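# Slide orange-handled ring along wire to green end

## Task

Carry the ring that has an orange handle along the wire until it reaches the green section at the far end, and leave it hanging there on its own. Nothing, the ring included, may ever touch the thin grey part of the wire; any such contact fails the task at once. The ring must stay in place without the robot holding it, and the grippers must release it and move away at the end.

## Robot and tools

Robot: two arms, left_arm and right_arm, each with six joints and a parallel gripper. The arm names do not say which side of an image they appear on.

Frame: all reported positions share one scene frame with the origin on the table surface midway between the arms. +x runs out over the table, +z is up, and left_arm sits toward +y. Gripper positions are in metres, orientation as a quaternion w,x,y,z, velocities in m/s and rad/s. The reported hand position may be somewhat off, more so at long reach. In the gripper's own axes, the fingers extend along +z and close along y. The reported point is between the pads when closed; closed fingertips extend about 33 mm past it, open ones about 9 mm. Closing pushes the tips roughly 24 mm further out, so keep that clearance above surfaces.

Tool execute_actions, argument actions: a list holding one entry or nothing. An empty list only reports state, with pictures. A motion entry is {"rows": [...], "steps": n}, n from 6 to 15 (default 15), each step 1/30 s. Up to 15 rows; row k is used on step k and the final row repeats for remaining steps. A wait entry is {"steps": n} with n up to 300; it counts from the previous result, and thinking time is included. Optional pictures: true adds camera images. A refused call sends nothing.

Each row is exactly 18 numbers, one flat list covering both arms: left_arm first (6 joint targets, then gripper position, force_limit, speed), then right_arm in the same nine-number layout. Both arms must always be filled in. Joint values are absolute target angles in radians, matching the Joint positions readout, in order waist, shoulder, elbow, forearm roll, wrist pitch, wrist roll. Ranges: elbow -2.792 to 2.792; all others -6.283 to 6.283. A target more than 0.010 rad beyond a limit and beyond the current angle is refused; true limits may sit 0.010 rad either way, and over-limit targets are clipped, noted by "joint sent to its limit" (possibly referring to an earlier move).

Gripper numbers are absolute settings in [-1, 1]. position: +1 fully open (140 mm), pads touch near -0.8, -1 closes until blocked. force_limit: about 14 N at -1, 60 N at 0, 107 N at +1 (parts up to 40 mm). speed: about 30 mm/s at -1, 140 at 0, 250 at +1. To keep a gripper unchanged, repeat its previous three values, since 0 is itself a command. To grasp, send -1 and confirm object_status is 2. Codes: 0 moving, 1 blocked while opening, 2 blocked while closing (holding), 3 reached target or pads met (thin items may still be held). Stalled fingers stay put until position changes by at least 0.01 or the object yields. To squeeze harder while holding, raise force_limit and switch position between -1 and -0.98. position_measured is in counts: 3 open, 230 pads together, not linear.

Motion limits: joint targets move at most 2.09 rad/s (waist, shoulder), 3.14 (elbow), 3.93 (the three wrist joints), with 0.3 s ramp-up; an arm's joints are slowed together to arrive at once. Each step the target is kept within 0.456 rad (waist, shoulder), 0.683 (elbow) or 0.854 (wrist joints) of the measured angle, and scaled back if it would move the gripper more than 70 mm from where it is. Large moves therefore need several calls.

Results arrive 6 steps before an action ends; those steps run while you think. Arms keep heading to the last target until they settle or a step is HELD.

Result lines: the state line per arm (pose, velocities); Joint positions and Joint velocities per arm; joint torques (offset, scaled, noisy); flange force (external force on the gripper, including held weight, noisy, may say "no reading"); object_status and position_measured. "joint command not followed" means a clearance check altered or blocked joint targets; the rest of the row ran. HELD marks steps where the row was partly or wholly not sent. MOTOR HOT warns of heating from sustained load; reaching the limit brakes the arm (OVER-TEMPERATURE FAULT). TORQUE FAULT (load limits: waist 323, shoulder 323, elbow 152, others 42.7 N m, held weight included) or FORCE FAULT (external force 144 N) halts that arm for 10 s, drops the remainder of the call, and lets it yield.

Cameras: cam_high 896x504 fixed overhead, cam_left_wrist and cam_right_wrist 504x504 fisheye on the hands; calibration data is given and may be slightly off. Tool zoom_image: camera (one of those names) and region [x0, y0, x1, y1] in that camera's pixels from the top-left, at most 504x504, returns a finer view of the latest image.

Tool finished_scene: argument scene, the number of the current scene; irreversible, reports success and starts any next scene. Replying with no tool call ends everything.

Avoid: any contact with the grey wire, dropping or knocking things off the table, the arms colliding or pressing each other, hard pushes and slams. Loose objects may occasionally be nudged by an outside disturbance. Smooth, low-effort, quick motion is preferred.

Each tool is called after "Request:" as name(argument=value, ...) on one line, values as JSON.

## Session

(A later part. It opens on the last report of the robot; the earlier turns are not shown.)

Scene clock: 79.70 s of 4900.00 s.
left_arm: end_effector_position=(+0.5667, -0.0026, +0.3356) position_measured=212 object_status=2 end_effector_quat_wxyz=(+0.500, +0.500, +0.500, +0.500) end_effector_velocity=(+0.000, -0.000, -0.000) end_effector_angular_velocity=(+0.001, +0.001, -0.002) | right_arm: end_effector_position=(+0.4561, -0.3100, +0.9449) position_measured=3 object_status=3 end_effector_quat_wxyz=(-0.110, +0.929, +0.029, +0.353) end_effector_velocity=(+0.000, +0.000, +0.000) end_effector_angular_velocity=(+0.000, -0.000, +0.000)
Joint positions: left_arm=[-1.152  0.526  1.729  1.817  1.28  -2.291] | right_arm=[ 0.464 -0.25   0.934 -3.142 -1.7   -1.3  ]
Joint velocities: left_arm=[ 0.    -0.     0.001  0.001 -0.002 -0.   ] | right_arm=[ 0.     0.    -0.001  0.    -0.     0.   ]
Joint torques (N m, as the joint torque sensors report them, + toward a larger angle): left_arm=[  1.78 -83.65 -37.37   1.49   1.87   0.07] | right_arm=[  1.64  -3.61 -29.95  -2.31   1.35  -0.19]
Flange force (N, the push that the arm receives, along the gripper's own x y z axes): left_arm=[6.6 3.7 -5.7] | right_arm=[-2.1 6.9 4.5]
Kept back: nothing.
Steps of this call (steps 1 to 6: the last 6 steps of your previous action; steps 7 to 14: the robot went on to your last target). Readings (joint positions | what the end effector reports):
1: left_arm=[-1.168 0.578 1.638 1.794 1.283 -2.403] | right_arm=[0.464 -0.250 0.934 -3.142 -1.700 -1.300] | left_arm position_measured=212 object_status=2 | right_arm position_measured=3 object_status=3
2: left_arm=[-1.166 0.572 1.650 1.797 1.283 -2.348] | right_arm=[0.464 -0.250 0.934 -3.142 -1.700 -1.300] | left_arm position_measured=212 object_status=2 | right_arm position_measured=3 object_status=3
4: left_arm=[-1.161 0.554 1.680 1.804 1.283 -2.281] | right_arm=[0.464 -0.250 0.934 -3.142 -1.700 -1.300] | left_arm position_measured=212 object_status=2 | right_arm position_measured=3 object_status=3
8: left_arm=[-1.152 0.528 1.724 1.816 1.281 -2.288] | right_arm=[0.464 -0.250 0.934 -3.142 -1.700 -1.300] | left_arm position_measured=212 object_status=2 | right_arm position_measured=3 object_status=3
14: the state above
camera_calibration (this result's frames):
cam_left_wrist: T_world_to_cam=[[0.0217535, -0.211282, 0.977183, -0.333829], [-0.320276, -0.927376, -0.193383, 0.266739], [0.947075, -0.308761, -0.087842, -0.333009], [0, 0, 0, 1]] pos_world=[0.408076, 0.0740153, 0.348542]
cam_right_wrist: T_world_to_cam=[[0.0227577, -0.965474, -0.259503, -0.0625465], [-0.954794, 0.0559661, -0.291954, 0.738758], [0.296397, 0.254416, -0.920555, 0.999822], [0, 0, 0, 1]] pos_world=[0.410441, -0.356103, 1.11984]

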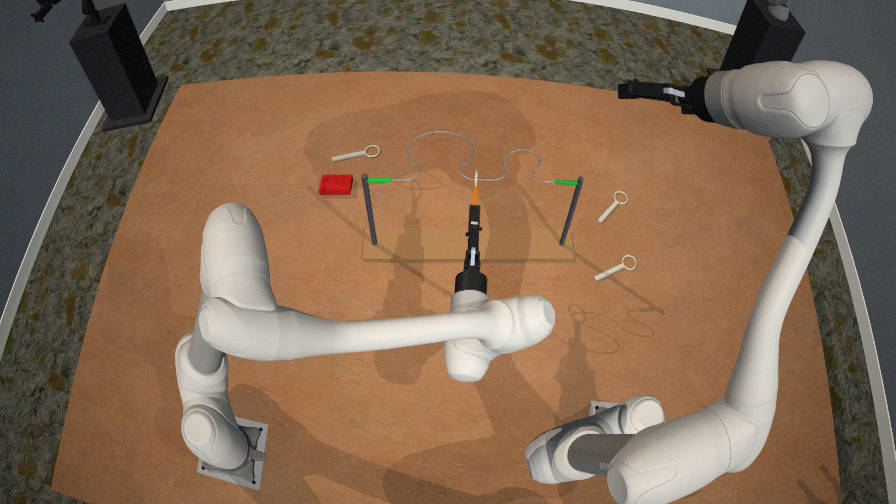

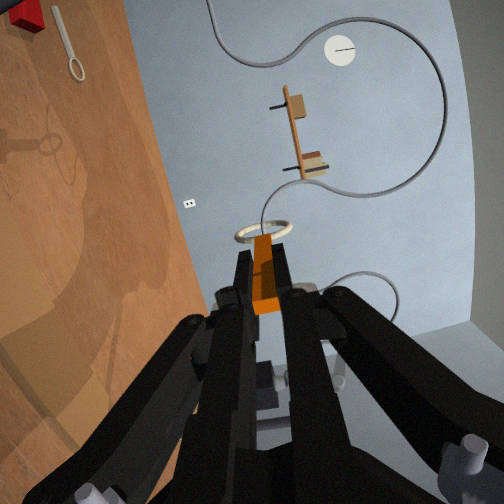

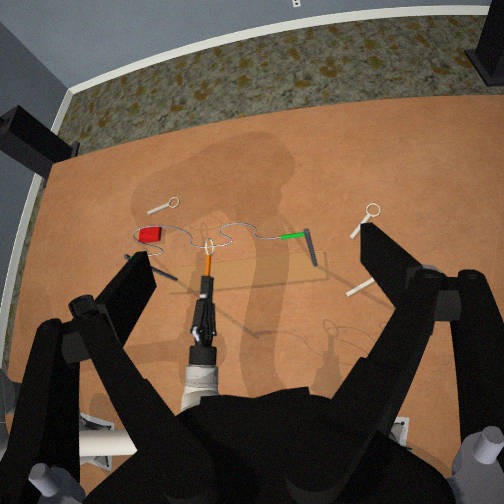

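Request:
execute_actions(actions=[{"rows":[[-1.1502,0.5207,1.7354,1.8184,1.2795,-2.2053,-1,0,-0.6,0.464,-0.25,0.934,-3.1416,-1.7,-1.3,1,-0.3,0.5],[-1.1488,0.5158,1.7416,1.8198,1.2788,-2.1197,-1,0,-0.6,0.464,-0.25,0.934,-3.1416,-1.7,-1.3,1,-0.3,0.5],[-1.1474,0.5110,1.7479,1.8212,1.2781,-2.0341,-1,0,-0.6,0.464,-0.25,0.934,-3.1416,-1.7,-1.3,1,-0.3,0.5],[-1.1459,0.5061,1.7541,1.8225,1.2773,-1.9485,-1,0,-0.6,0.464,-0.25,0.934,-3.1416,-1.7,-1.3,1,-0.3,0.5],[-1.1445,0.5012,1.7604,1.8239,1.2766,-1.8629,-1,0,-0.6,0.464,-0.25,0.934,-3.1416,-1.7,-1.3,1,-0.3,0.5],[-1.1431,0.4963,1.7666,1.8253,1.2759,-1.7773,-1,0,-0.6,0.464,-0.25,0.934,-3.1416,-1.7,-1.3,1,-0.3,0.5],[-1.1420,0.4909,1.7700,1.8255,1.2746,-1.6882,-1,0,-0.6,0.464,-0.25,0.934,-3.1416,-1.7,-1.3,1,-0.3,0.5],[-1.1409,0.4854,1.7734,1.8256,1.2732,-1.5991,-1,0,-0.6,0.464,-0.25,0.934,-3.1416,-1.7,-1.3,1,-0.3,0.5],[-1.1399,0.4800,1.7769,1.8258,1.2719,-1.5100,-1,0,-0.6,0.464,-0.25,0.934,-3.1416,-1.7,-1.3,1,-0.3,0.5],[-1.1388,0.4745,1.7803,1.8259,1.2706,-1.4209,-1,0,-0.6,0.464,-0.25,0.934,-3.1416,-1.7,-1.3,1,-0.3,0.5],[-1.1377,0.4691,1.7837,1.8261,1.2692,-1.3318,-1,0,-0.6,0.464,-0.25,0.934,-3.1416,-1.7,-1.3,1,-0.3,0.5],[-1.1366,0.4636,1.7871,1.8262,1.2679,-1.2427,-1,0,-0.6,0.464,-0.25,0.934,-3.1416,-1.7,-1.3,1,-0.3,0.5],[-1.1362,0.4591,1.7868,1.8250,1.2664,-1.1506,-1,0,-0.6,0.464,-0.25,0.934,-3.1416,-1.7,-1.3,1,-0.3,0.5],[-1.1358,0.4546,1.7864,1.8238,1.2649,-1.0585,-1,0,-0.6,0.464,-0.25,0.934,-3.1416,-1.7,-1.3,1,-0.3,0.5],[-1.1354,0.4502,1.7861,1.8226,1.2634,-0.9664,-1,0,-0.6,0.464,-0.25,0.934,-3.1416,-1.7,-1.3,1,-0.3,0.5]],"steps":15}])

Request:
execute_actions(actions=[{"rows":[[-1.1349,0.4457,1.7857,1.8214,1.2618,-0.8743,-1,0,-0.6,0.464,-0.25,0.934,-3.1416,-1.7,-1.3,1,-0.3,0.5],[-1.1345,0.4412,1.7854,1.8202,1.2603,-0.7822,-1,0,-0.6,0.464,-0.25,0.934,-3.1416,-1.7,-1.3,1,-0.3,0.5],[-1.1341,0.4367,1.7850,1.8190,1.2588,-0.6901,-1,0,-0.6,0.464,-0.25,0.934,-3.1416,-1.7,-1.3,1,-0.3,0.5],[-1.1348,0.4345,1.7792,1.8160,1.2574,-0.6294,-1,0,-0.6,0.464,-0.25,0.934,-3.1416,-1.7,-1.3,1,-0.3,0.5],[-1.1355,0.4323,1.7733,1.8130,1.2561,-0.5687,-1,0,-0.6,0.464,-0.25,0.934,-3.1416,-1.7,-1.3,1,-0.3,0.5],[-1.1362,0.4301,1.7675,1.8100,1.2547,-0.5081,-1,0,-0.6,0.464,-0.25,0.934,-3.1416,-1.7,-1.3,1,-0.3,0.5],[-1.1368,0.4279,1.7617,1.8070,1.2533,-0.4474,-1,0,-0.6,0.464,-0.25,0.934,-3.1416,-1.7,-1.3,1,-0.3,0.5],[-1.1375,0.4257,1.7558,1.8040,1.2520,-0.3867,-1,0,-0.6,0.464,-0.25,0.934,-3.1416,-1.7,-1.3,1,-0.3,0.5],[-1.1382,0.4235,1.7500,1.8010,1.2506,-0.3260,-1,0,-0.6,0.464,-0.25,0.934,-3.1416,-1.7,-1.3,1,-0.3,0.5],[-1.1392,0.4229,1.7427,1.7978,1.2497,-0.3293,-1,0,-0.6,0.464,-0.25,0.934,-3.1416,-1.7,-1.3,1,-0.3,0.5],[-1.1402,0.4224,1.7353,1.7946,1.2488,-0.3326,-1,0,-0.6,0.464,-0.25,0.934,-3.1416,-1.7,-1.3,1,-0.3,0.5],[-1.1412,0.4218,1.7280,1.7915,1.2479,-0.3359,-1,0,-0.6,0.464,-0.25,0.934,-3.1416,-1.7,-1.3,1,-0.3,0.5],[-1.1421,0.4212,1.7207,1.7883,1.2469,-0.3391,-1,0,-0.6,0.464,-0.25,0.934,-3.1416,-1.7,-1.3,1,-0.3,0.5],[-1.1431,0.4207,1.7133,1.7851,1.2460,-0.3424,-1,0,-0.6,0.464,-0.25,0.934,-3.1416,-1.7,-1.3,1,-0.3,0.5],[-1.1441,0.4201,1.7060,1.7819,1.2451,-0.3457,-1,0,-0.6,0.464,-0.25,0.934,-3.1416,-1.7,-1.3,1,-0.3,0.5]],"steps":15}])

Request:
execute_actions(actions=[{"rows":[[-1.1446,0.4172,1.6990,1.7783,1.2436,-0.3842,-1,0,-0.6,0.464,-0.25,0.934,-3.1416,-1.7,-1.3,1,-0.3,0.5],[-1.1452,0.4143,1.6920,1.7747,1.2420,-0.4228,-1,0,-0.6,0.464,-0.25,0.934,-3.1416,-1.7,-1.3,1,-0.3,0.5],[-1.1457,0.4113,1.6851,1.7710,1.2405,-0.4613,-1,0,-0.6,0.464,-0.25,0.934,-3.1416,-1.7,-1.3,1,-0.3,0.5],[-1.1463,0.4084,1.6781,1.7674,1.2389,-0.4999,-1,0,-0.6,0.464,-0.25,0.934,-3.1416,-1.7,-1.3,1,-0.3,0.5],[-1.1468,0.4055,1.6711,1.7638,1.2374,-0.5384,-1,0,-0.6,0.464,-0.25,0.934,-3.1416,-1.7,-1.3,1,-0.3,0.5],[-1.1461,0.3991,1.6686,1.7610,1.2352,-0.6040,-1,0,-0.6,0.464,-0.25,0.934,-3.1416,-1.7,-1.3,1,-0.3,0.5],[-1.1455,0.3927,1.6661,1.7583,1.2330,-0.6697,-1,0,-0.6,0.464,-0.25,0.934,-3.1416,-1.7,-1.3,1,-0.3,0.5],[-1.1448,0.3863,1.6636,1.7555,1.2308,-0.7353,-1,0,-0.6,0.464,-0.25,0.934,-3.1416,-1.7,-1.3,1,-0.3,0.5],[-1.1442,0.3799,1.6612,1.7528,1.2286,-0.8010,-1,0,-0.6,0.464,-0.25,0.934,-3.1416,-1.7,-1.3,1,-0.3,0.5],[-1.1435,0.3735,1.6587,1.7500,1.2264,-0.8666,-1,0,-0.6,0.464,-0.25,0.934,-3.1416,-1.7,-1.3,1,-0.3,0.5],[-1.1429,0.3671,1.6562,1.7473,1.2242,-0.9323,-1,0,-0.6,0.464,-0.25,0.934,-3.1416,-1.7,-1.3,1,-0.3,0.5],[-1.1422,0.3607,1.6537,1.7445,1.2220,-0.9979,-1,0,-0.6,0.464,-0.25,0.934,-3.1416,-1.7,-1.3,1,-0.3,0.5],[-1.1402,0.3519,1.6575,1.7436,1.2194,-1.0678,-1,0,-0.6,0.464,-0.25,0.934,-3.1416,-1.7,-1.3,1,-0.3,0.5],[-1.1383,0.3430,1.6614,1.7427,1.2168,-1.1376,-1,0,-0.6,0.464,-0.25,0.934,-3.1416,-1.7,-1.3,1,-0.3,0.5],[-1.1363,0.3342,1.6652,1.7418,1.2142,-1.2075,-1,0,-0.6,0.464,-0.25,0.934,-3.1416,-1.7,-1.3,1,-0.3,0.5]],"steps":15}])

Request:
execute_actions(actions=[{"rows":[[-1.1343,0.3254,1.6691,1.7408,1.2115,-1.2774,-1,0,-0.6,0.464,-0.25,0.934,-3.1416,-1.7,-1.3,1,-0.3,0.5],[-1.1323,0.3166,1.6729,1.7399,1.2089,-1.3473,-1,0,-0.6,0.464,-0.25,0.934,-3.1416,-1.7,-1.3,1,-0.3,0.5],[-1.1304,0.3077,1.6768,1.7390,1.2063,-1.4171,-1,0,-0.6,0.464,-0.25,0.934,-3.1416,-1.7,-1.3,1,-0.3,0.5],[-1.1284,0.2989,1.6806,1.7381,1.2037,-1.4870,-1,0,-0.6,0.464,-0.25,0.934,-3.1416,-1.7,-1.3,1,-0.3,0.5],[-1.1254,0.2897,1.6896,1.7394,1.2010,-1.5621,-1,0,-0.6,0.464,-0.25,0.934,-3.1416,-1.7,-1.3,1,-0.3,0.5],[-1.1225,0.2806,1.6986,1.7407,1.1983,-1.6373,-1,0,-0.6,0.464,-0.25,0.934,-3.1416,-1.7,-1.3,1,-0.3,0.5],[-1.1195,0.2714,1.7076,1.7420,1.1956,-1.7124,-1,0,-0.6,0.464,-0.25,0.934,-3.1416,-1.7,-1.3,1,-0.3,0.5],[-1.1165,0.2622,1.7167,1.7433,1.1928,-1.7876,-1,0,-0.6,0.464,-0.25,0.934,-3.1416,-1.7,-1.3,1,-0.3,0.5],[-1.1135,0.2530,1.7257,1.7446,1.1901,-1.8627,-1,0,-0.6,0.464,-0.25,0.934,-3.1416,-1.7,-1.3,1,-0.3,0.5],[-1.1106,0.2439,1.7347,1.7459,1.1874,-1.9379,-1,0,-0.6,0.464,-0.25,0.934,-3.1416,-1.7,-1.3,1,-0.3,0.5],[-1.1076,0.2347,1.7437,1.7472,1.1847,-2.0130,-1,0,-0.6,0.464,-0.25,0.934,-3.1416,-1.7,-1.3,1,-0.3,0.5]],"steps":11}])

Request:
execute_actions(actions=[{"steps":14}], pictures=true)

Scene clock: 91.70 s of 4900.00 s.
left_arm: end_effector_position=(+0.5658, +0.0130, +0.3405) position_measured=212 object_status=2 end_effector_quat_wxyz=(+0.386, +0.592, +0.386, +0.592) end_effector_velocity=(-0.005, +0.079, +0.042) end_effector_angular_velocity=(+2.337, -0.001, -0.003) | right_arm: end_effector_position=(+0.4561, -0.3100, +0.9449) position_measured=3 object_status=3 end_effector_quat_wxyz=(-0.110, +0.929, +0.029, +0.353) end_effector_velocity=(+0.000, -0.000, +0.000) end_effector_angular_velocity=(-0.000, -0.000, -0.000)
Joint positions: left_arm=[-1.145  0.502  1.758  1.823  1.277 -1.883] | right_arm=[ 0.464 -0.25   0.934 -3.142 -1.7   -1.3  ]
Joint velocities: left_arm=[ 0.035 -0.138  0.137  0.026 -0.028  2.331] | right_arm=[-0.  0. -0. -0. -0. -0.]
Joint torques (N m, as the joint torque sensors report them, + toward a larger angle): left_arm=[ -0.71 -83.56 -38.12   1.59   1.45  -0.18] | right_arm=[  1.37  -3.68 -29.79  -2.21   1.39  -0.18]
Flange force (N, the push that the arm receives, along the gripper's own x y z axes): left_arm=[8.0 1.7 -3.6] | right_arm=[-1.9 5.1 4.0]
Steps of this call (steps 1 to 30: the robot went on to your last target; steps 31 to 90: nothing new was sent; then 8.70 s passed at rest; steps 91 to 99: the first 9 steps of this action). Readings (joint positions | what the end effector reports):
91: left_arm=[-1.152 0.526 1.729 1.817 1.280 -2.291] | right_arm=[0.464 -0.250 0.934 -3.142 -1.700 -1.300] | left_arm position_measured=212 object_status=2 | right_arm position_measured=3 object_status=3
92: left_arm=[-1.151 0.525 1.730 1.817 1.280 -2.283] | right_arm=[0.464 -0.250 0.934 -3.142 -1.700 -1.300] | left_arm position_measured=212 object_status=2 | right_arm position_measured=3 object_status=3
94: left_arm=[-1.151 0.522 1.734 1.818 1.280 -2.225] | right_arm=[0.464 -0.250 0.934 -3.142 -1.700 -1.300] | left_arm position_measured=212 object_status=2 | right_arm position_measured=3 object_status=3
98: left_arm=[-1.146 0.507 1.753 1.822 1.277 -1.961] | right_arm=[0.464 -0.250 0.934 -3.142 -1.700 -1.300] | left_arm position_measured=212 object_status=2 | right_arm position_measured=3 object_status=3
99: the state above

Scene clock: 92.20 s of 4900.00 s.
left_arm: end_effector_position=(+0.5639, +0.0356, +0.3786) position_measured=212 object_status=2 end_effector_quat_wxyz=(-0.021, +0.707, -0.021, +0.706) end_effector_velocity=(+0.003, -0.008, +0.102) end_effector_angular_velocity=(+1.982, +0.022, +0.016) | right_arm: end_effector_position=(+0.4561, -0.3100, +0.9449) position_measured=3 object_status=3 end_effector_quat_wxyz=(-0.110, +0.929, +0.029, +0.353) end_effector_velocity=(-0.000, -0.000, +0.000) end_effector_angular_velocity=(+0.000, -0.000, +0.000)
Joint positions: left_arm=[-1.135  0.435  1.78   1.816  1.257 -0.624] | right_arm=[ 0.464 -0.25   0.934 -3.142 -1.7   -1.3  ]
Joint velocities: left_arm=[-0.003 -0.091 -0.103 -0.094 -0.045  2.19 ] | right_arm=[-0. -0. -0.  0. -0. -0.]
Joint torques (N m, as the joint torque sensors report them, + toward a larger angle): left_arm=[  1.39 -78.02 -41.39   1.65   1.17   0.41] | right_arm=[  1.62  -3.68 -30.21  -2.24   1.35  -0.22]
Flange force (N, the push that the arm receives, along the gripper's own x y z axes): left_arm=[-0.3 -7.2 -7.1] | right_arm=[-2.5 6.6 5.4]
Steps of this call (steps 1 to 6: the last 6 steps of your previous action; steps 7 to 15: the first 9 steps of this action). Readings (joint positions | what the end effector reports):
7: left_arm=[-1.138 0.468 1.782 1.826 1.269 -1.298] | right_arm=[0.464 -0.250 0.934 -3.142 -1.700 -1.300] | left_arm position_measured=212 object_status=2 | right_arm position_measured=3 object_status=3
8: left_arm=[-1.137 0.463 1.784 1.826 1.267 -1.210] | right_arm=[0.464 -0.250 0.934 -3.142 -1.700 -1.300] | left_arm position_measured=212 object_status=2 | right_arm position_measured=3 object_status=3
10: left_arm=[-1.136 0.454 1.785 1.825 1.264 -1.033] | right_arm=[0.464 -0.250 0.934 -3.142 -1.700 -1.300] | left_arm position_measured=212 object_status=2 | right_arm position_measured=3 object_status=3
14: left_arm=[-1.135 0.438 1.783 1.819 1.258 -0.700] | right_arm=[0.464 -0.250 0.934 -3.142 -1.700 -1.300] | left_arm position_measured=212 object_status=2 | right_arm position_measured=3 object_status=3
15: the state above

Scene clock: 92.70 s of 4900.00 s.
left_arm: end_effector_position=(+0.5657, +0.0108, +0.4558) position_measured=212 object_status=2 end_effector_quat_wxyz=(+0.023, +0.707, +0.023, +0.707) end_effector_velocity=(-0.007, +0.014, +0.148) end_effector_angular_velocity=(-1.730, -0.000, -0.009) | right_arm: end_effector_position=(+0.4561, -0.3100, +0.9449) position_measured=3 object_status=3 end_effector_quat_wxyz=(-0.110, +0.929, +0.029, +0.353) end_effector_velocity=(+0.000, +0.000, -0.000) end_effector_angular_velocity=(-0.000, +0.000, +0.000)
Joint positions: left_arm=[-1.146  0.399  1.671  1.762  1.236 -0.598] | right_arm=[ 0.464 -0.25   0.934 -3.142 -1.7   -1.3  ]
Joint velocities: left_arm=[-0.    -0.142 -0.091 -0.074 -0.052 -1.49 ] | right_arm=[-0.  0.  0.  0.  0. -0.]
Joint torques (N m, as the joint torque sensors report them, + toward a larger angle): left_arm=[  1.94 -83.31 -40.17   1.69   1.62   0.3 ] | right_arm=[  1.96  -4.06 -29.92  -2.25   1.27  -0.19]
Flange force (N, the push that the arm receives, along the gripper's own x y z axes): left_arm=[-0.7 -0.7 -3.0] | right_arm=[-0.9 7.9 4.7]
Steps of this call (steps 1 to 6: the last 6 steps of your previous action; steps 7 to 15: the first 9 steps of this action). Readings (joint positions | what the end effector reports):
7: left_arm=[-1.143 0.421 1.715 1.786 1.246 -0.340] | right_arm=[0.464 -0.250 0.934 -3.142 -1.700 -1.300] | left_arm position_measured=212 object_status=2 | right_arm position_measured=3 object_status=3
8: left_arm=[-1.144 0.420 1.709 1.783 1.245 -0.354] | right_arm=[0.464 -0.250 0.934 -3.142 -1.700 -1.300] | left_arm position_measured=212 object_status=2 | right_arm position_measured=3 object_status=3
10: left_arm=[-1.145 0.416 1.697 1.777 1.243 -0.403] | right_arm=[0.464 -0.250 0.934 -3.142 -1.700 -1.300] | left_arm position_measured=212 object_status=2 | right_arm position_measured=3 object_status=3
14: left_arm=[-1.146 0.404 1.674 1.765 1.237 -0.550] | right_arm=[0.464 -0.250 0.934 -3.142 -1.700 -1.300] | left_arm position_measured=212 object_status=2 | right_arm position_measured=3 object_status=3
15: the state above

Scene clock: 93.07 s of 4900.00 s.
left_arm: end_effector_position=(+0.5647, +0.0360, +0.5124) position_measured=212 object_status=2 end_effector_quat_wxyz=(+0.284, +0.647, +0.283, +0.648) end_effector_velocity=(-0.008, +0.124, +0.116) end_effector_angular_velocity=(-2.125, +0.004, -0.003) | right_arm: end_effector_position=(+0.4561, -0.3100, +0.9449) position_measured=3 object_status=3 end_effector_quat_wxyz=(-0.110, +0.929, +0.029, +0.353) end_effector_velocity=(+0.000, +0.000, -0.000) end_effector_angular_velocity=(-0.000, +0.000, +0.001)
Joint positions: left_arm=[-1.134  0.325  1.666  1.741  1.212 -1.276] | right_arm=[ 0.464 -0.25   0.934 -3.142 -1.7   -1.3  ]
Joint velocities: left_arm=[ 0.057 -0.249  0.116 -0.027 -0.075 -1.992] | right_arm=[ 0.  0.  0.  0. -0. -0.]
Joint torques (N m, as the joint torque sensors report them, + toward a larger angle): left_arm=[  1.04 -71.09 -41.3    1.98   1.14   0.11] | right_arm=[  2.34  -4.11 -30.08  -2.35   1.39  -0.08]
Flange force (N, the push that the arm receives, along the gripper's own x y z axes): left_arm=[4.3 -5.6 -4.7] | right_arm=[-0.2 10.5 4.8]
Steps of this call (steps 1 to 6: the last 6 steps of your previous action; steps 7 to 11: the first 5 steps of this action). Readings (joint positions | what the end effector reports):
7: left_arm=[-1.141 0.358 1.658 1.746 1.221 -1.011] | right_arm=[0.464 -0.250 0.934 -3.142 -1.700 -1.300] | left_arm position_measured=212 object_status=2 | right_arm position_measured=3 object_status=3
8: left_arm=[-1.140 0.350 1.658 1.745 1.219 -1.076] | right_arm=[0.464 -0.250 0.934 -3.142 -1.700 -1.300] | left_arm position_measured=212 object_status=2 | right_arm position_measured=3 object_status=3
10: left_arm=[-1.136 0.334 1.662 1.742 1.214 -1.209] | right_arm=[0.464 -0.250 0.934 -3.142 -1.700 -1.300] | left_arm position_measured=212 object_status=2 | right_arm position_measured=3 object_status=3
11: the state above

Scene clock: 93.53 s of 4900.00 s.
left_arm: end_effector_position=(+0.5607, +0.0909, +0.5339) position_measured=212 object_status=2 end_effector_quat_wxyz=(+0.500, +0.500, +0.500, +0.500) end_effector_velocity=(-0.001, +0.000, -0.002) end_effector_angular_velocity=(-0.016, +0.002, -0.001) | right_arm: end_effector_position=(+0.4561, -0.3100, +0.9449) position_measured=3 object_status=3 end_effector_quat_wxyz=(-0.110, +0.929, +0.029, +0.353) end_effector_velocity=(+0.000, -0.000, +0.001) end_effector_angular_velocity=(+0.000, -0.001, -0.000)
Joint positions: left_arm=[-1.108  0.235  1.744  1.747  1.185 -2.012] | right_arm=[ 0.464 -0.25   0.934 -3.142 -1.7   -1.3  ]
Joint velocities: left_arm=[-0.001 -0.     0.003 -0.001 -0.001 -0.019] | right_arm=[ 0.     0.    -0.001 -0.     0.     0.   ]
Joint torques (N m, as the joint torque sensors report them, + toward a larger angle): left_arm=[  1.8  -59.77 -40.6    1.92   1.34   0.22] | right_arm=[  1.7   -4.21 -29.72  -2.22   1.32  -0.26]
Flange force (N, the push that the arm receives, along the gripper's own x y z axes): left_arm=[3.2 2.5 -5.3] | right_arm=[-0.3 6.0 3.9]
Kept back: nothing.
Steps of this call (steps 1 to 6: the last 6 steps of your previous action; steps 7 to 14: the robot went on to your last target). Readings (joint positions | what the end effector reports):
1: left_arm=[-1.132 0.317 1.670 1.740 1.209 -1.344] | right_arm=[0.464 -0.250 0.934 -3.142 -1.700 -1.300] | left_arm position_measured=212 object_status=2 | right_arm position_measured=3 object_status=3
2: left_arm=[-1.130 0.308 1.676 1.740 1.206 -1.413] | right_arm=[0.464 -0.250 0.934 -3.142 -1.700 -1.300] | left_arm position_measured=212 object_status=2 | right_arm position_measured=3 object_status=3
4: left_arm=[-1.125 0.291 1.691 1.740 1.201 -1.555] | right_arm=[0.464 -0.250 0.934 -3.142 -1.700 -1.300] | left_arm position_measured=212 object_status=2 | right_arm position_measured=3 object_status=3
8: left_arm=[-1.114 0.256 1.723 1.743 1.191 -1.841] | right_arm=[0.464 -0.250 0.934 -3.142 -1.700 -1.300] | left_arm position_measured=212 object_status=2 | right_arm position_measured=3 object_status=3
14: the state above
camera_calibration (this result's frames):
cam_left_wrist: T_world_to_cam=[[0.0217009, -0.211942, 0.977041, -0.507608], [-0.320275, -0.927242, -0.194026, 0.390189], [0.947076, -0.308712, -0.0880019, -0.280864], [0, 0, 0, 1]] pos_world=[0.401983, 0.16751, 0.546945]
cam_right_wrist: T_world_to_cam=[[0.0227578, -0.965474, -0.259503, -0.0625465], [-0.954794, 0.055966, -0.291954, 0.738758], [0.296397, 0.254416, -0.920555, 0.999822], [0, 0, 0, 1]] pos_world=[0.410441, -0.356103, 1.11984]

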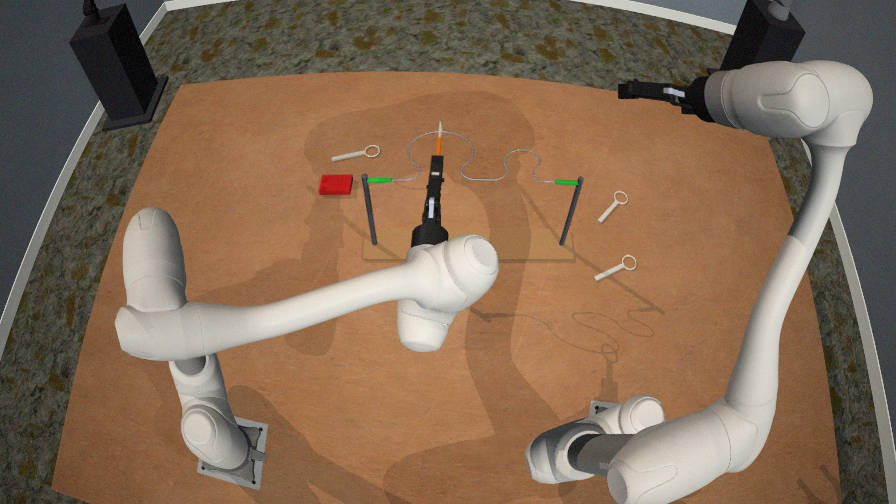

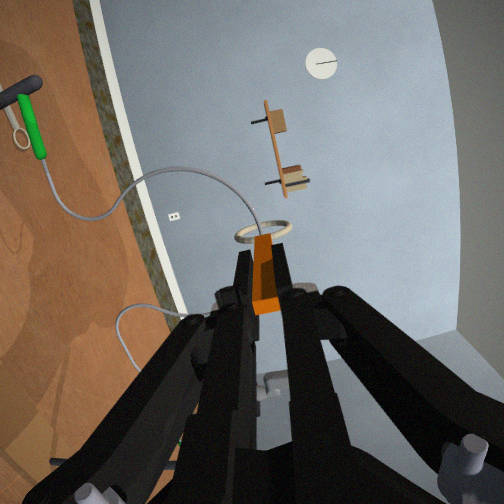

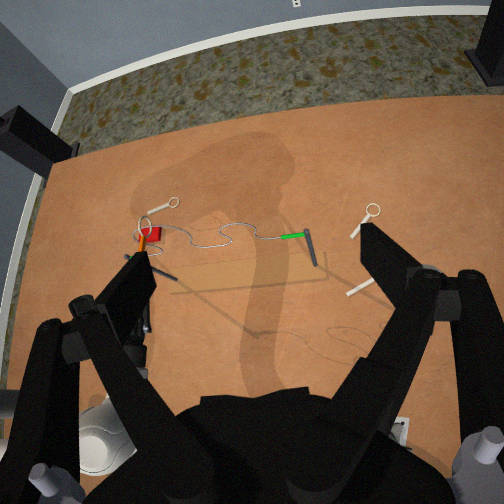

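Request:
zoom_image(camera="cam_left_wrist", region=[0, 60, 300, 260])

Request:
zoom_image(camera="cam_right_wrist", region=[120, 205, 180, 255])

Request:
zoom_image(camera="cam_high", region=[405, 110, 475, 170])

Region (0, 60, 300, 260) of cam_left_wrist's 504x504 image, scaled by 1.680, with more detail than that image has.

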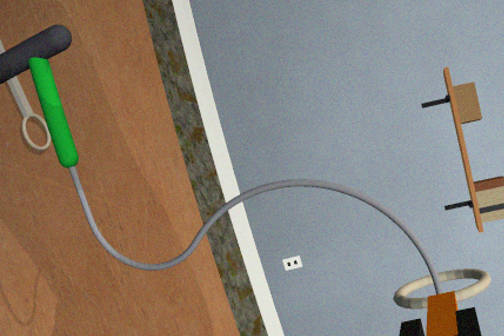

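Region (120, 205, 180, 255) of cam_right_wrist's 504x504 image, scaled by 8.400, with more detail than that image has.

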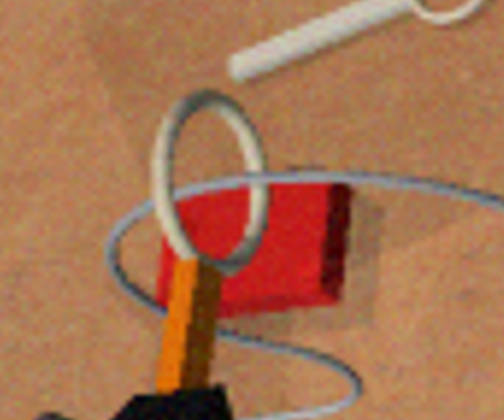

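Region (405, 110, 475, 170) of cam_high's 896x504 image, scaled by 7.200, with more detail than that image has; it fills the top 432 rows of this view, and the rest is white.

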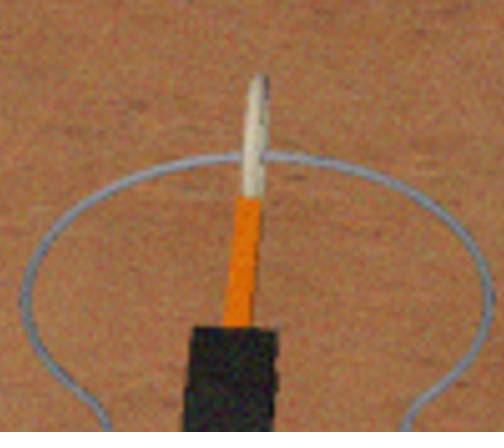

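Request:
execute_actions(actions=[{"rows":[[-1.1043,0.2277,1.7556,1.7508,1.1826,-2.0936,-1,0,-0.6,0.464,-0.25,0.934,-3.1416,-1.7,-1.3,1,-0.3,0.5],[-1.1009,0.2206,1.7676,1.7544,1.1806,-2.1742,-1,0,-0.6,0.464,-0.25,0.934,-3.1416,-1.7,-1.3,1,-0.3,0.5],[-1.0976,0.2136,1.7795,1.7580,1.1785,-2.2548,-1,0,-0.6,0.464,-0.25,0.934,-3.1416,-1.7,-1.3,1,-0.3,0.5],[-1.0942,0.2066,1.7914,1.7617,1.1764,-2.3355,-1,0,-0.6,0.464,-0.25,0.934,-3.1416,-1.7,-1.3,1,-0.3,0.5],[-1.0909,0.1996,1.8033,1.7653,1.1743,-2.4161,-1,0,-0.6,0.464,-0.25,0.934,-3.1416,-1.7,-1.3,1,-0.3,0.5],[-1.0875,0.1925,1.8153,1.7689,1.1723,-2.4967,-1,0,-0.6,0.464,-0.25,0.934,-3.1416,-1.7,-1.3,1,-0.3,0.5],[-1.0842,0.1855,1.8272,1.7725,1.1702,-2.5773,-1,0,-0.6,0.464,-0.25,0.934,-3.1416,-1.7,-1.3,1,-0.3,0.5],[-1.0815,0.1830,1.8390,1.7778,1.1699,-2.6625,-1,0,-0.6,0.464,-0.25,0.934,-3.1416,-1.7,-1.3,1,-0.3,0.5],[-1.0788,0.1804,1.8507,1.7831,1.1695,-2.7476,-1,0,-0.6,0.464,-0.25,0.934,-3.1416,-1.7,-1.3,1,-0.3,0.5],[-1.0761,0.1779,1.8625,1.7884,1.1692,-2.8328,-1,0,-0.6,0.464,-0.25,0.934,-3.1416,-1.7,-1.3,1,-0.3,0.5],[-1.0733,0.1753,1.8742,1.7936,1.1688,-2.9179,-1,0,-0.6,0.464,-0.25,0.934,-3.1416,-1.7,-1.3,1,-0.3,0.5],[-1.0706,0.1728,1.8860,1.7989,1.1685,-3.0031,-1,0,-0.6,0.464,-0.25,0.934,-3.1416,-1.7,-1.3,1,-0.3,0.5],[-1.0679,0.1702,1.8977,1.8042,1.1681,-3.0882,-1,0,-0.6,0.464,-0.25,0.934,-3.1416,-1.7,-1.3,1,-0.3,0.5],[-1.0652,0.1677,1.9095,1.8095,1.1678,-3.1734,-1,0,-0.6,0.464,-0.25,0.934,-3.1416,-1.7,-1.3,1,-0.3,0.5],[-1.0642,0.1710,1.9178,1.8148,1.1699,-3.2606,-1,0,-0.6,0.464,-0.25,0.934,-3.1416,-1.7,-1.3,1,-0.3,0.5]],"steps":15}])

Request:
execute_actions(actions=[{"rows":[[-1.0632,0.1743,1.9261,1.8201,1.1720,-3.3478,-1,0,-0.6,0.464,-0.25,0.934,-3.1416,-1.7,-1.3,1,-0.3,0.5],[-1.0622,0.1776,1.9344,1.8254,1.1741,-3.4350,-1,0,-0.6,0.464,-0.25,0.934,-3.1416,-1.7,-1.3,1,-0.3,0.5],[-1.0611,0.1809,1.9426,1.8307,1.1763,-3.5221,-1,0,-0.6,0.464,-0.25,0.934,-3.1416,-1.7,-1.3,1,-0.3,0.5],[-1.0601,0.1842,1.9509,1.8360,1.1784,-3.6093,-1,0,-0.6,0.464,-0.25,0.934,-3.1416,-1.7,-1.3,1,-0.3,0.5],[-1.0591,0.1875,1.9592,1.8413,1.1805,-3.6965,-1,0,-0.6,0.464,-0.25,0.934,-3.1416,-1.7,-1.3,1,-0.3,0.5],[-1.0581,0.1908,1.9675,1.8466,1.1826,-3.7837,-1,0,-0.6,0.464,-0.25,0.934,-3.1416,-1.7,-1.3,1,-0.3,0.5],[-1.0589,0.1979,1.9704,1.8499,1.1861,-3.8427,-1,0,-0.6,0.464,-0.25,0.934,-3.1416,-1.7,-1.3,1,-0.3,0.5],[-1.0597,0.2050,1.9733,1.8532,1.1895,-3.9017,-1,0,-0.6,0.464,-0.25,0.934,-3.1416,-1.7,-1.3,1,-0.3,0.5],[-1.0606,0.2122,1.9763,1.8565,1.1930,-3.9608,-1,0,-0.6,0.464,-0.25,0.934,-3.1416,-1.7,-1.3,1,-0.3,0.5],[-1.0614,0.2193,1.9792,1.8598,1.1964,-4.0198,-1,0,-0.6,0.464,-0.25,0.934,-3.1416,-1.7,-1.3,1,-0.3,0.5],[-1.0622,0.2264,1.9821,1.8631,1.1999,-4.0788,-1,0,-0.6,0.464,-0.25,0.934,-3.1416,-1.7,-1.3,1,-0.3,0.5],[-1.0637,0.2334,1.9816,1.8644,1.2029,-4.0967,-1,0,-0.6,0.464,-0.25,0.934,-3.1416,-1.7,-1.3,1,-0.3,0.5],[-1.0651,0.2404,1.9810,1.8657,1.2059,-4.1146,-1,0,-0.6,0.464,-0.25,0.934,-3.1416,-1.7,-1.3,1,-0.3,0.5],[-1.0666,0.2475,1.9805,1.8671,1.2089,-4.1325,-1,0,-0.6,0.464,-0.25,0.934,-3.1416,-1.7,-1.3,1,-0.3,0.5],[-1.0681,0.2545,1.9799,1.8684,1.2119,-4.1504,-1,0,-0.6,0.464,-0.25,0.934,-3.1416,-1.7,-1.3,1,-0.3,0.5]],"steps":15}])

Request:
execute_actions(actions=[{"rows":[[-1.0695,0.2615,1.9794,1.8697,1.2149,-4.1683,-1,0,-0.6,0.464,-0.25,0.934,-3.1416,-1.7,-1.3,1,-0.3,0.5],[-1.0710,0.2685,1.9788,1.8710,1.2179,-4.1862,-1,0,-0.6,0.464,-0.25,0.934,-3.1416,-1.7,-1.3,1,-0.3,0.5],[-1.0720,0.2752,1.9794,1.8728,1.2208,-4.1410,-1,0,-0.6,0.464,-0.25,0.934,-3.1416,-1.7,-1.3,1,-0.3,0.5],[-1.0729,0.2819,1.9800,1.8746,1.2237,-4.0957,-1,0,-0.6,0.464,-0.25,0.934,-3.1416,-1.7,-1.3,1,-0.3,0.5],[-1.0739,0.2886,1.9806,1.8764,1.2266,-4.0505,-1,0,-0.6,0.464,-0.25,0.934,-3.1416,-1.7,-1.3,1,-0.3,0.5],[-1.0748,0.2952,1.9811,1.8782,1.2294,-4.0052,-1,0,-0.6,0.464,-0.25,0.934,-3.1416,-1.7,-1.3,1,-0.3,0.5],[-1.0758,0.3019,1.9817,1.8800,1.2323,-3.9600,-1,0,-0.6,0.464,-0.25,0.934,-3.1416,-1.7,-1.3,1,-0.3,0.5],[-1.0767,0.3086,1.9823,1.8818,1.2352,-3.9147,-1,0,-0.6,0.464,-0.25,0.934,-3.1416,-1.7,-1.3,1,-0.3,0.5],[-1.0761,0.3115,1.9861,1.8844,1.2369,-3.8343,-1,0,-0.6,0.464,-0.25,0.934,-3.1416,-1.7,-1.3,1,-0.3,0.5],[-1.0756,0.3144,1.9899,1.8870,1.2386,-3.7539,-1,0,-0.6,0.464,-0.25,0.934,-3.1416,-1.7,-1.3,1,-0.3,0.5],[-1.0750,0.3174,1.9937,1.8896,1.2403,-3.6736,-1,0,-0.6,0.464,-0.25,0.934,-3.1416,-1.7,-1.3,1,-0.3,0.5],[-1.0744,0.3203,1.9974,1.8922,1.2420,-3.5932,-1,0,-0.6,0.464,-0.25,0.934,-3.1416,-1.7,-1.3,1,-0.3,0.5],[-1.0739,0.3232,2.0012,1.8948,1.2437,-3.5128,-1,0,-0.6,0.464,-0.25,0.934,-3.1416,-1.7,-1.3,1,-0.3,0.5],[-1.0733,0.3261,2.0050,1.8974,1.2454,-3.4324,-1,0,-0.6,0.464,-0.25,0.934,-3.1416,-1.7,-1.3,1,-0.3,0.5],[-1.0717,0.3264,2.0107,1.9005,1.2463,-3.3515,-1,0,-0.6,0.464,-0.25,0.934,-3.1416,-1.7,-1.3,1,-0.3,0.5]],"steps":15}])

Request:
execute_actions(actions=[{"rows":[[-1.0701,0.3266,2.0165,1.9037,1.2472,-3.2706,-1,0,-0.6,0.464,-0.25,0.934,-3.1416,-1.7,-1.3,1,-0.3,0.5],[-1.0686,0.3269,2.0222,1.9068,1.2482,-3.1897,-1,0,-0.6,0.464,-0.25,0.934,-3.1416,-1.7,-1.3,1,-0.3,0.5],[-1.0670,0.3272,2.0279,1.9099,1.2491,-3.1088,-1,0,-0.6,0.464,-0.25,0.934,-3.1416,-1.7,-1.3,1,-0.3,0.5],[-1.0654,0.3274,2.0337,1.9131,1.2500,-3.0279,-1,0,-0.6,0.464,-0.25,0.934,-3.1416,-1.7,-1.3,1,-0.3,0.5],[-1.0638,0.3277,2.0394,1.9162,1.2509,-2.9470,-1,0,-0.6,0.464,-0.25,0.934,-3.1416,-1.7,-1.3,1,-0.3,0.5],[-1.0615,0.3251,2.0456,1.9192,1.2507,-2.8639,-1,0,-0.6,0.464,-0.25,0.934,-3.1416,-1.7,-1.3,1,-0.3,0.5],[-1.0592,0.3225,2.0518,1.9221,1.2505,-2.7808,-1,0,-0.6,0.464,-0.25,0.934,-3.1416,-1.7,-1.3,1,-0.3,0.5],[-1.0570,0.3199,2.0581,1.9251,1.2503,-2.6977,-1,0,-0.6,0.464,-0.25,0.934,-3.1416,-1.7,-1.3,1,-0.3,0.5],[-1.0547,0.3173,2.0643,1.9280,1.2500,-2.6145,-1,0,-0.6,0.464,-0.25,0.934,-3.1416,-1.7,-1.3,1,-0.3,0.5],[-1.0524,0.3147,2.0705,1.9310,1.2498,-2.5314,-1,0,-0.6,0.464,-0.25,0.934,-3.1416,-1.7,-1.3,1,-0.3,0.5],[-1.0501,0.3121,2.0767,1.9339,1.2496,-2.4483,-1,0,-0.6,0.464,-0.25,0.934,-3.1416,-1.7,-1.3,1,-0.3,0.5],[-1.0461,0.3061,2.0858,1.9382,1.2482,-2.4524,-1,0,-0.6,0.464,-0.25,0.934,-3.1416,-1.7,-1.3,1,-0.3,0.5],[-1.0420,0.3001,2.0948,1.9425,1.2467,-2.4564,-1,0,-0.6,0.464,-0.25,0.934,-3.1416,-1.7,-1.3,1,-0.3,0.5],[-1.0380,0.2941,2.1039,1.9468,1.2453,-2.4605,-1,0,-0.6,0.464,-0.25,0.934,-3.1416,-1.7,-1.3,1,-0.3,0.5],[-1.0340,0.2881,2.1130,1.9510,1.2439,-2.4646,-1,0,-0.6,0.464,-0.25,0.934,-3.1416,-1.7,-1.3,1,-0.3,0.5]],"steps":15}])

Request:
execute_actions(actions=[{"rows":[[-1.0299,0.2821,2.1220,1.9553,1.2424,-2.4686,-1,0,-0.6,0.464,-0.25,0.934,-3.1416,-1.7,-1.3,1,-0.3,0.5],[-1.0259,0.2761,2.1311,1.9596,1.2410,-2.4727,-1,0,-0.6,0.464,-0.25,0.934,-3.1416,-1.7,-1.3,1,-0.3,0.5],[-1.0214,0.2701,2.1400,1.9643,1.2393,-2.4767,-1,0,-0.6,0.464,-0.25,0.934,-3.1416,-1.7,-1.3,1,-0.3,0.5],[-1.0168,0.2640,2.1488,1.9690,1.2376,-2.4807,-1,0,-0.6,0.464,-0.25,0.934,-3.1416,-1.7,-1.3,1,-0.3,0.5],[-1.0123,0.2580,2.1577,1.9738,1.2360,-2.4847,-1,0,-0.6,0.464,-0.25,0.934,-3.1416,-1.7,-1.3,1,-0.3,0.5],[-1.0077,0.2519,2.1665,1.9785,1.2343,-2.4886,-1,0,-0.6,0.464,-0.25,0.934,-3.1416,-1.7,-1.3,1,-0.3,0.5],[-1.0032,0.2459,2.1754,1.9832,1.2326,-2.4926,-1,0,-0.6,0.464,-0.25,0.934,-3.1416,-1.7,-1.3,1,-0.3,0.5],[-0.9986,0.2398,2.1842,1.9879,1.2309,-2.4966,-1,0,-0.6,0.464,-0.25,0.934,-3.1416,-1.7,-1.3,1,-0.3,0.5],[-0.9953,0.2354,2.1906,1.9913,1.2297,-2.4995,-1,0,-0.6,0.464,-0.25,0.934,-3.1416,-1.7,-1.3,1,-0.3,0.5]],"steps":9}])

Request:
execute_actions(actions=[{"steps":12}], pictures=true)

Scene clock: 101.17 s of 4900.00 s.
left_arm: end_effector_position=(+0.5591, +0.1196, +0.5262) position_measured=212 object_status=2 end_effector_quat_wxyz=(+0.583, +0.401, +0.582, +0.401) end_effector_velocity=(-0.010, +0.151, -0.055) end_effector_angular_velocity=(-2.019, -0.002, -0.001) | right_arm: end_effector_position=(+0.4561, -0.3100, +0.9449) position_measured=3 object_status=3 end_effector_quat_wxyz=(-0.110, +0.929, +0.029, +0.353) end_effector_velocity=(+0.000, -0.000, +0.000) end_effector_angular_velocity=(-0.000, -0.000, -0.000)
Joint positions: left_arm=[-1.091  0.201  1.802  1.765  1.175 -2.407] | right_arm=[ 0.464 -0.25   0.934 -3.142 -1.7   -1.3  ]
Joint velocities: left_arm=[ 0.087 -0.169  0.32   0.106 -0.048 -2.196] | right_arm=[ 0.  0. -0. -0.  0. -0.]
Joint torques (N m, as the joint torque sensors report them, + toward a larger angle): left_arm=[  1.58 -52.82 -40.58   1.71   0.88  -0.16] | right_arm=[  1.82  -3.82 -29.9   -2.31   1.37  -0.17]
Flange force (N, the push that the arm receives, along the gripper's own x y z axes): left_arm=[4.8 4.5 -8.4] | right_arm=[-1.3 7.6 4.4]
Steps of this call (steps 1 to 30: the robot went on to your last target; steps 31 to 90: nothing new was sent; then 4.33 s passed at rest; steps 91 to 99: the first 9 steps of this action). Readings (joint positions | what the end effector reports):
91: left_arm=[-1.108 0.235 1.744 1.747 1.185 -2.013] | right_arm=[0.464 -0.250 0.934 -3.142 -1.700 -1.300] | left_arm position_measured=212 object_status=2 | right_arm position_measured=3 object_status=3
92: left_arm=[-1.107 0.234 1.745 1.747 1.185 -2.021] | right_arm=[0.464 -0.250 0.934 -3.142 -1.700 -1.300] | left_arm position_measured=212 object_status=2 | right_arm position_measured=3 object_status=3
94: left_arm=[-1.105 0.229 1.753 1.750 1.183 -2.078] | right_arm=[0.464 -0.250 0.934 -3.142 -1.700 -1.300] | left_arm position_measured=212 object_status=2 | right_arm position_measured=3 object_status=3
98: left_arm=[-1.094 0.207 1.791 1.762 1.177 -2.333] | right_arm=[0.464 -0.250 0.934 -3.142 -1.700 -1.300] | left_arm position_measured=212 object_status=2 | right_arm position_measured=3 object_status=3
99: the state above

Scene clock: 101.67 s of 4900.00 s.
left_arm: end_effector_position=(+0.5551, +0.1699, +0.4647) position_measured=212 object_status=2 end_effector_quat_wxyz=(+0.706, +0.045, +0.705, +0.044) end_effector_velocity=(-0.003, +0.034, -0.154) end_effector_angular_velocity=(-2.029, -0.010, +0.011) | right_arm: end_effector_position=(+0.4561, -0.3100, +0.9449) position_measured=3 object_status=3 end_effector_quat_wxyz=(-0.110, +0.929, +0.029, +0.353) end_effector_velocity=(-0.000, +0.000, -0.000) end_effector_angular_velocity=(-0.000, +0.001, +0.000)
Joint positions: left_arm=[-1.06   0.182  1.951  1.837  1.177 -3.632] | right_arm=[ 0.464 -0.25   0.934 -3.142 -1.7   -1.3  ]
Joint velocities: left_arm=[ 0.019  0.108  0.202  0.139  0.085 -2.358] | right_arm=[ 0.    -0.     0.001  0.     0.     0.   ]
Joint torques (N m, as the joint torque sensors report them, + toward a larger angle): left_arm=[  0.76 -50.86 -40.8    2.01   1.56   0.27] | right_arm=[  2.12  -3.45 -30.08  -2.3    1.36  -0.1 ]
Flange force (N, the push that the arm receives, along the gripper's own x y z axes): left_arm=[0.0 1.8 -6.8] | right_arm=[-1.8 9.6 5.3]
Steps of this call (steps 1 to 6: the last 6 steps of your previous action; steps 7 to 15: the first 9 steps of this action). Readings (joint positions | what the end effector reports):
7: left_arm=[-1.072 0.175 1.880 1.797 1.169 -2.961] | right_arm=[0.464 -0.250 0.934 -3.142 -1.700 -1.300] | left_arm position_measured=212 object_status=2 | right_arm position_measured=3 object_status=3
8: left_arm=[-1.070 0.174 1.890 1.802 1.169 -3.044] | right_arm=[0.464 -0.250 0.934 -3.142 -1.700 -1.300] | left_arm position_measured=212 object_status=2 | right_arm position_measured=3 object_status=3
10: left_arm=[-1.066 0.173 1.910 1.812 1.169 -3.211] | right_arm=[0.464 -0.250 0.934 -3.142 -1.700 -1.300] | left_arm position_measured=212 object_status=2 | right_arm position_measured=3 object_status=3
14: left_arm=[-1.061 0.178 1.944 1.832 1.175 -3.550] | right_arm=[0.464 -0.250 0.934 -3.142 -1.700 -1.300] | left_arm position_measured=212 object_status=2 | right_arm position_measured=3 object_status=3
15: the state above

Scene clock: 102.17 s of 4900.00 s.
left_arm: end_effector_position=(+0.5571, +0.1480, +0.3857) position_measured=212 object_status=2 end_effector_quat_wxyz=(+0.705, -0.055, +0.705, -0.055) end_effector_velocity=(+0.001, -0.037, -0.119) end_effector_angular_velocity=(+1.776, +0.004, -0.002) | right_arm: end_effector_position=(+0.4561, -0.3100, +0.9449) position_measured=3 object_status=3 end_effector_quat_wxyz=(-0.110, +0.929, +0.029, +0.353) end_effector_velocity=(+0.000, -0.000, +0.000) end_effector_angular_velocity=(-0.000, -0.000, -0.000)
Joint positions: left_arm=[-1.074  0.292  1.98   1.877  1.228 -4.051] | right_arm=[ 0.464 -0.25   0.934 -3.142 -1.7   -1.3  ]
Joint velocities: left_arm=[-0.025  0.176  0.025  0.049  0.075  1.579] | right_arm=[ 0.  0. -0. -0. -0. -0.]
Joint torques (N m, as the joint torque sensors report them, + toward a larger angle): left_arm=[  3.79 -58.92 -35.39   0.91   1.63   0.07] | right_arm=[  1.58  -4.15 -29.89  -2.27   1.33  -0.19]
Flange force (N, the push that the arm receives, along the gripper's own x y z axes): left_arm=[-0.3 2.4 -9.8] | right_arm=[-1.2 6.0 4.3]
Steps of this call (steps 1 to 6: the last 6 steps of your previous action; steps 7 to 15: the first 9 steps of this action). Readings (joint positions | what the end effector reports):
7: left_arm=[-1.063 0.236 1.980 1.864 1.204 -4.081] | right_arm=[0.464 -0.250 0.934 -3.142 -1.700 -1.300] | left_arm position_measured=212 object_status=2 | right_arm position_measured=3 object_status=3
8: left_arm=[-1.066 0.246 1.980 1.866 1.208 -4.117] | right_arm=[0.464 -0.250 0.934 -3.142 -1.700 -1.300] | left_arm position_measured=212 object_status=2 | right_arm position_measured=3 object_status=3
10: left_arm=[-1.070 0.264 1.980 1.870 1.216 -4.166] | right_arm=[0.464 -0.250 0.934 -3.142 -1.700 -1.300] | left_arm position_measured=212 object_status=2 | right_arm position_measured=3 object_status=3
14: left_arm=[-1.073 0.286 1.980 1.876 1.225 -4.102] | right_arm=[0.464 -0.250 0.934 -3.142 -1.700 -1.300] | left_arm position_measured=212 object_status=2 | right_arm position_measured=3 object_status=3
15: the state above

Scene clock: 102.67 s of 4900.00 s.
left_arm: end_effector_position=(+0.5560, +0.1639, +0.3413) position_measured=212 object_status=2 end_effector_quat_wxyz=(+0.619, +0.342, +0.619, +0.342) end_effector_velocity=(-0.002, +0.082, -0.063) end_effector_angular_velocity=(+2.522, +0.009, +0.006) | right_arm: end_effector_position=(+0.4561, -0.3100, +0.9449) position_measured=3 object_status=3 end_effector_quat_wxyz=(-0.110, +0.929, +0.029, +0.353) end_effector_velocity=(-0.000, -0.000, +0.000) end_effector_angular_velocity=(+0.000, -0.000, -0.000)
Joint positions: left_arm=[-1.064  0.326  2.037  1.915  1.25  -2.981] | right_arm=[ 0.464 -0.25   0.934 -3.142 -1.7   -1.3  ]
Joint velocities: left_arm=[ 0.058 -0.011  0.171  0.085  0.014  2.353] | right_arm=[-0.    -0.001  0.     0.     0.     0.   ]
Joint torques (N m, as the joint torque sensors report them, + toward a larger angle): left_arm=[  5.29 -65.94 -33.78   1.03   2.11   0.65] | right_arm=[  1.13  -3.72 -29.61  -2.22   1.41  -0.26]
Flange force (N, the push that the arm receives, along the gripper's own x y z axes): left_arm=[-1.1 2.3 -9.3] | right_arm=[-2.1 3.5 3.7]
Steps of this call (steps 1 to 6: the last 6 steps of your previous action; steps 7 to 15: the first 9 steps of this action). Readings (joint positions | what the end effector reports):
7: left_arm=[-1.075 0.319 1.997 1.892 1.242 -3.598] | right_arm=[0.464 -0.250 0.934 -3.142 -1.700 -1.300] | left_arm position_measured=212 object_status=2 | right_arm position_measured=3 object_status=3
8: left_arm=[-1.074 0.321 2.001 1.895 1.243 -3.524] | right_arm=[0.464 -0.250 0.934 -3.142 -1.700 -1.300] | left_arm position_measured=212 object_status=2 | right_arm position_measured=3 object_status=3
10: left_arm=[-1.073 0.325 2.011 1.900 1.245 -3.373] | right_arm=[0.464 -0.250 0.934 -3.142 -1.700 -1.300] | left_arm position_measured=212 object_status=2 | right_arm position_measured=3 object_status=3
14: left_arm=[-1.066 0.327 2.032 1.912 1.249 -3.061] | right_arm=[0.464 -0.250 0.934 -3.142 -1.700 -1.300] | left_arm position_measured=212 object_status=2 | right_arm position_measured=3 object_status=3
15: the state above

Scene clock: 102.97 s of 4900.00 s.
left_arm: end_effector_position=(+0.5532, +0.2093, +0.3343) position_measured=212 object_status=2 end_effector_quat_wxyz=(+0.499, +0.500, +0.499, +0.501) end_effector_velocity=(-0.016, +0.203, +0.006) end_effector_angular_velocity=(+0.248, +0.006, -0.005) | right_arm: end_effector_position=(+0.4561, -0.3100, +0.9449) position_measured=3 object_status=3 end_effector_quat_wxyz=(-0.110, +0.929, +0.029, +0.353) end_effector_velocity=(+0.000, +0.000, -0.000) end_effector_angular_velocity=(-0.000, +0.001, +0.000)
Joint positions: left_arm=[-1.032  0.285  2.118  1.953  1.244 -2.464] | right_arm=[ 0.464 -0.25   0.934 -3.142 -1.7   -1.3  ]
Joint velocities: left_arm=[ 0.153 -0.243  0.334  0.155 -0.07   0.118] | right_arm=[ 0.     0.     0.001 -0.    -0.    -0.   ]
Joint torques (N m, as the joint torque sensors report them, + toward a larger angle): left_arm=[ -5.69 -38.18 -34.1    1.54   1.02   0.  ] | right_arm=[  1.78  -3.98 -29.95  -2.33   1.32  -0.06]
Flange force (N, the push that the arm receives, along the gripper's own x y z axes): left_arm=[9.2 7.3 -8.5] | right_arm=[-1.1 7.8 4.6]
Steps of this call (steps 1 to 6: the last 6 steps of your previous action; steps 7 to 9: the first 3 steps of this action). Readings (joint positions | what the end effector reports):
7: left_arm=[-1.044 0.306 2.092 1.941 1.249 -2.501] | right_arm=[0.464 -0.250 0.934 -3.142 -1.700 -1.300] | left_arm position_measured=212 object_status=2 | right_arm position_measured=3 object_status=3
8: left_arm=[-1.037 0.295 2.106 1.947 1.246 -2.475] | right_arm=[0.464 -0.250 0.934 -3.142 -1.700 -1.300] | left_arm position_measured=212 object_status=2 | right_arm position_measured=3 object_status=3
9: the state above

Scene clock: 103.37 s of 4900.00 s.
left_arm: end_effector_position=(+0.5499, +0.2539, +0.3335) position_measured=212 object_status=2 end_effector_quat_wxyz=(+0.500, +0.500, +0.500, +0.500) end_effector_velocity=(-0.000, +0.001, -0.001) end_effector_angular_velocity=(+0.000, +0.001, -0.000) | right_arm: end_effector_position=(+0.4561, -0.3100, +0.9449) position_measured=3 object_status=3 end_effector_quat_wxyz=(-0.110, +0.929, +0.029, +0.353) end_effector_velocity=(-0.000, +0.000, +0.000) end_effector_angular_velocity=(+0.001, -0.001, +0.000)
Joint positions: left_arm=[-0.995  0.236  2.19   1.991  1.23  -2.499] | right_arm=[ 0.464 -0.25   0.934 -3.142 -1.7   -1.3  ]
Joint velocities: left_arm=[ 0.001 -0.001  0.003  0.001 -0.001 -0.002] | right_arm=[-0.     0.    -0.001  0.001  0.    -0.   ]
Joint torques (N m, as the joint torque sensors report them, + toward a larger angle): left_arm=[  2.28 -53.43 -32.35   0.77   2.12   0.27] | right_arm=[  1.42  -3.59 -29.92  -2.34   1.34  -0.14]
Flange force (N, the push that the arm receives, along the gripper's own x y z axes): left_arm=[0.7 2.9 -6.5] | right_arm=[-2.4 6.1 4.4]
Kept back: nothing.
Steps of this call (steps 1 to 6: the last 6 steps of your previous action; steps 7 to 12: the robot went on to your last target). Readings (joint positions | what the end effector reports):
1: left_arm=[-1.027 0.278 2.128 1.958 1.242 -2.467] | right_arm=[0.464 -0.250 0.934 -3.142 -1.700 -1.300] | left_arm position_measured=212 object_status=2 | right_arm position_measured=3 object_status=3
2: left_arm=[-1.022 0.271 2.138 1.963 1.240 -2.475] | right_arm=[0.464 -0.250 0.934 -3.142 -1.700 -1.300] | left_arm position_measured=212 object_status=2 | right_arm position_measured=3 object_status=3
4: left_arm=[-1.013 0.259 2.156 1.973 1.236 -2.484] | right_arm=[0.464 -0.250 0.934 -3.142 -1.700 -1.300] | left_arm position_measured=212 object_status=2 | right_arm position_measured=3 object_status=3
8: left_arm=[-0.997 0.237 2.188 1.990 1.230 -2.498] | right_arm=[0.464 -0.250 0.934 -3.142 -1.700 -1.300] | left_arm position_measured=212 object_status=2 | right_arm position_measured=3 object_status=3
12: the state above
camera_calibration (this result's frames):
cam_left_wrist: T_world_to_cam=[[0.0217588, -0.211204, 0.9772, -0.277266], [-0.320334, -0.927373, -0.193302, 0.498809], [0.947055, -0.308825, -0.0878343, -0.23802], [0, 0, 0, 1]] pos_world=[0.391236, 0.330516, 0.346458]
cam_right_wrist: T_world_to_cam=[[0.0227575, -0.965474, -0.259503, -0.0625465], [-0.954794, 0.0559663, -0.291954, 0.738759], [0.296397, 0.254416, -0.920555, 0.999822], [0, 0, 0, 1]] pos_world=[0.410441, -0.356103, 1.11984]

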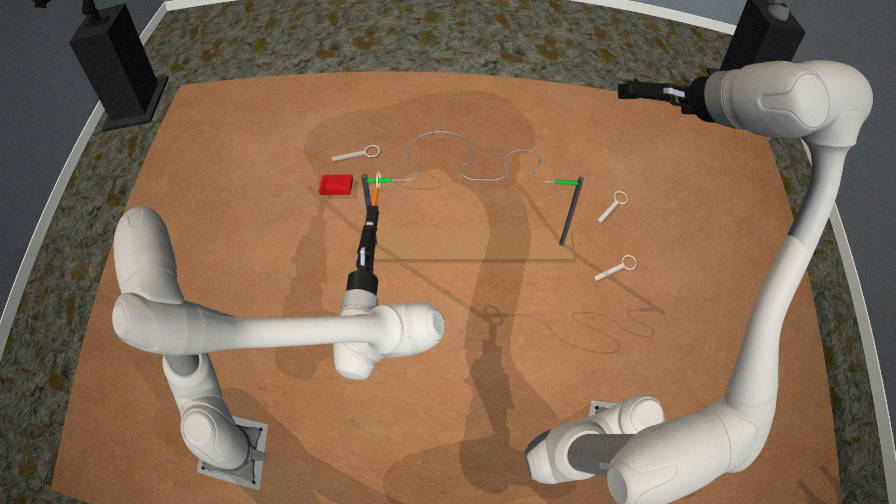

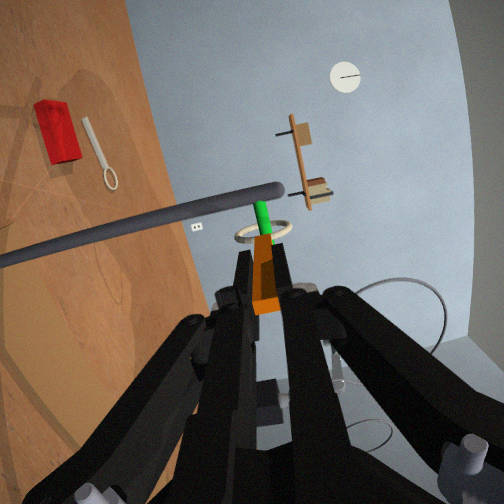

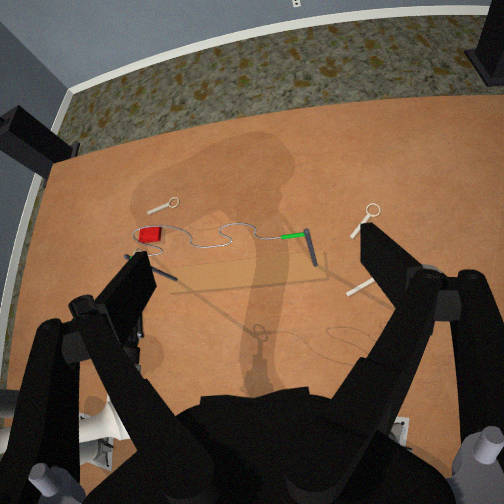

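Request:
zoom_image(camera="cam_left_wrist", region=[210, 170, 320, 280])

Request:
zoom_image(camera="cam_high", region=[345, 155, 415, 215])

Region (210, 170, 320, 280) of cam_left_wrist's 504x504 image, scaled by 4.582, with more detail than that image has.

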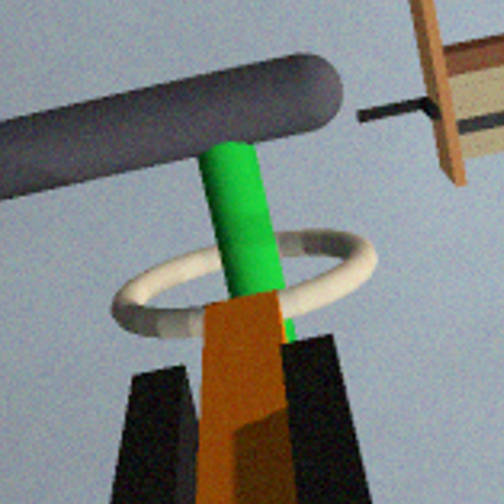

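Region (345, 155, 415, 215) of cam_high's 896x504 image, scaled by 7.200, with more detail than that image has; it fills the top 432 rows of this view, and the rest is white.

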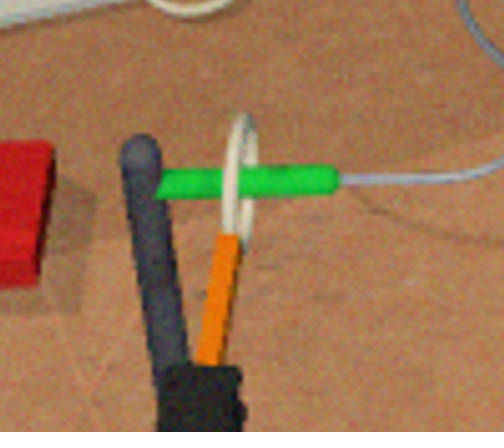

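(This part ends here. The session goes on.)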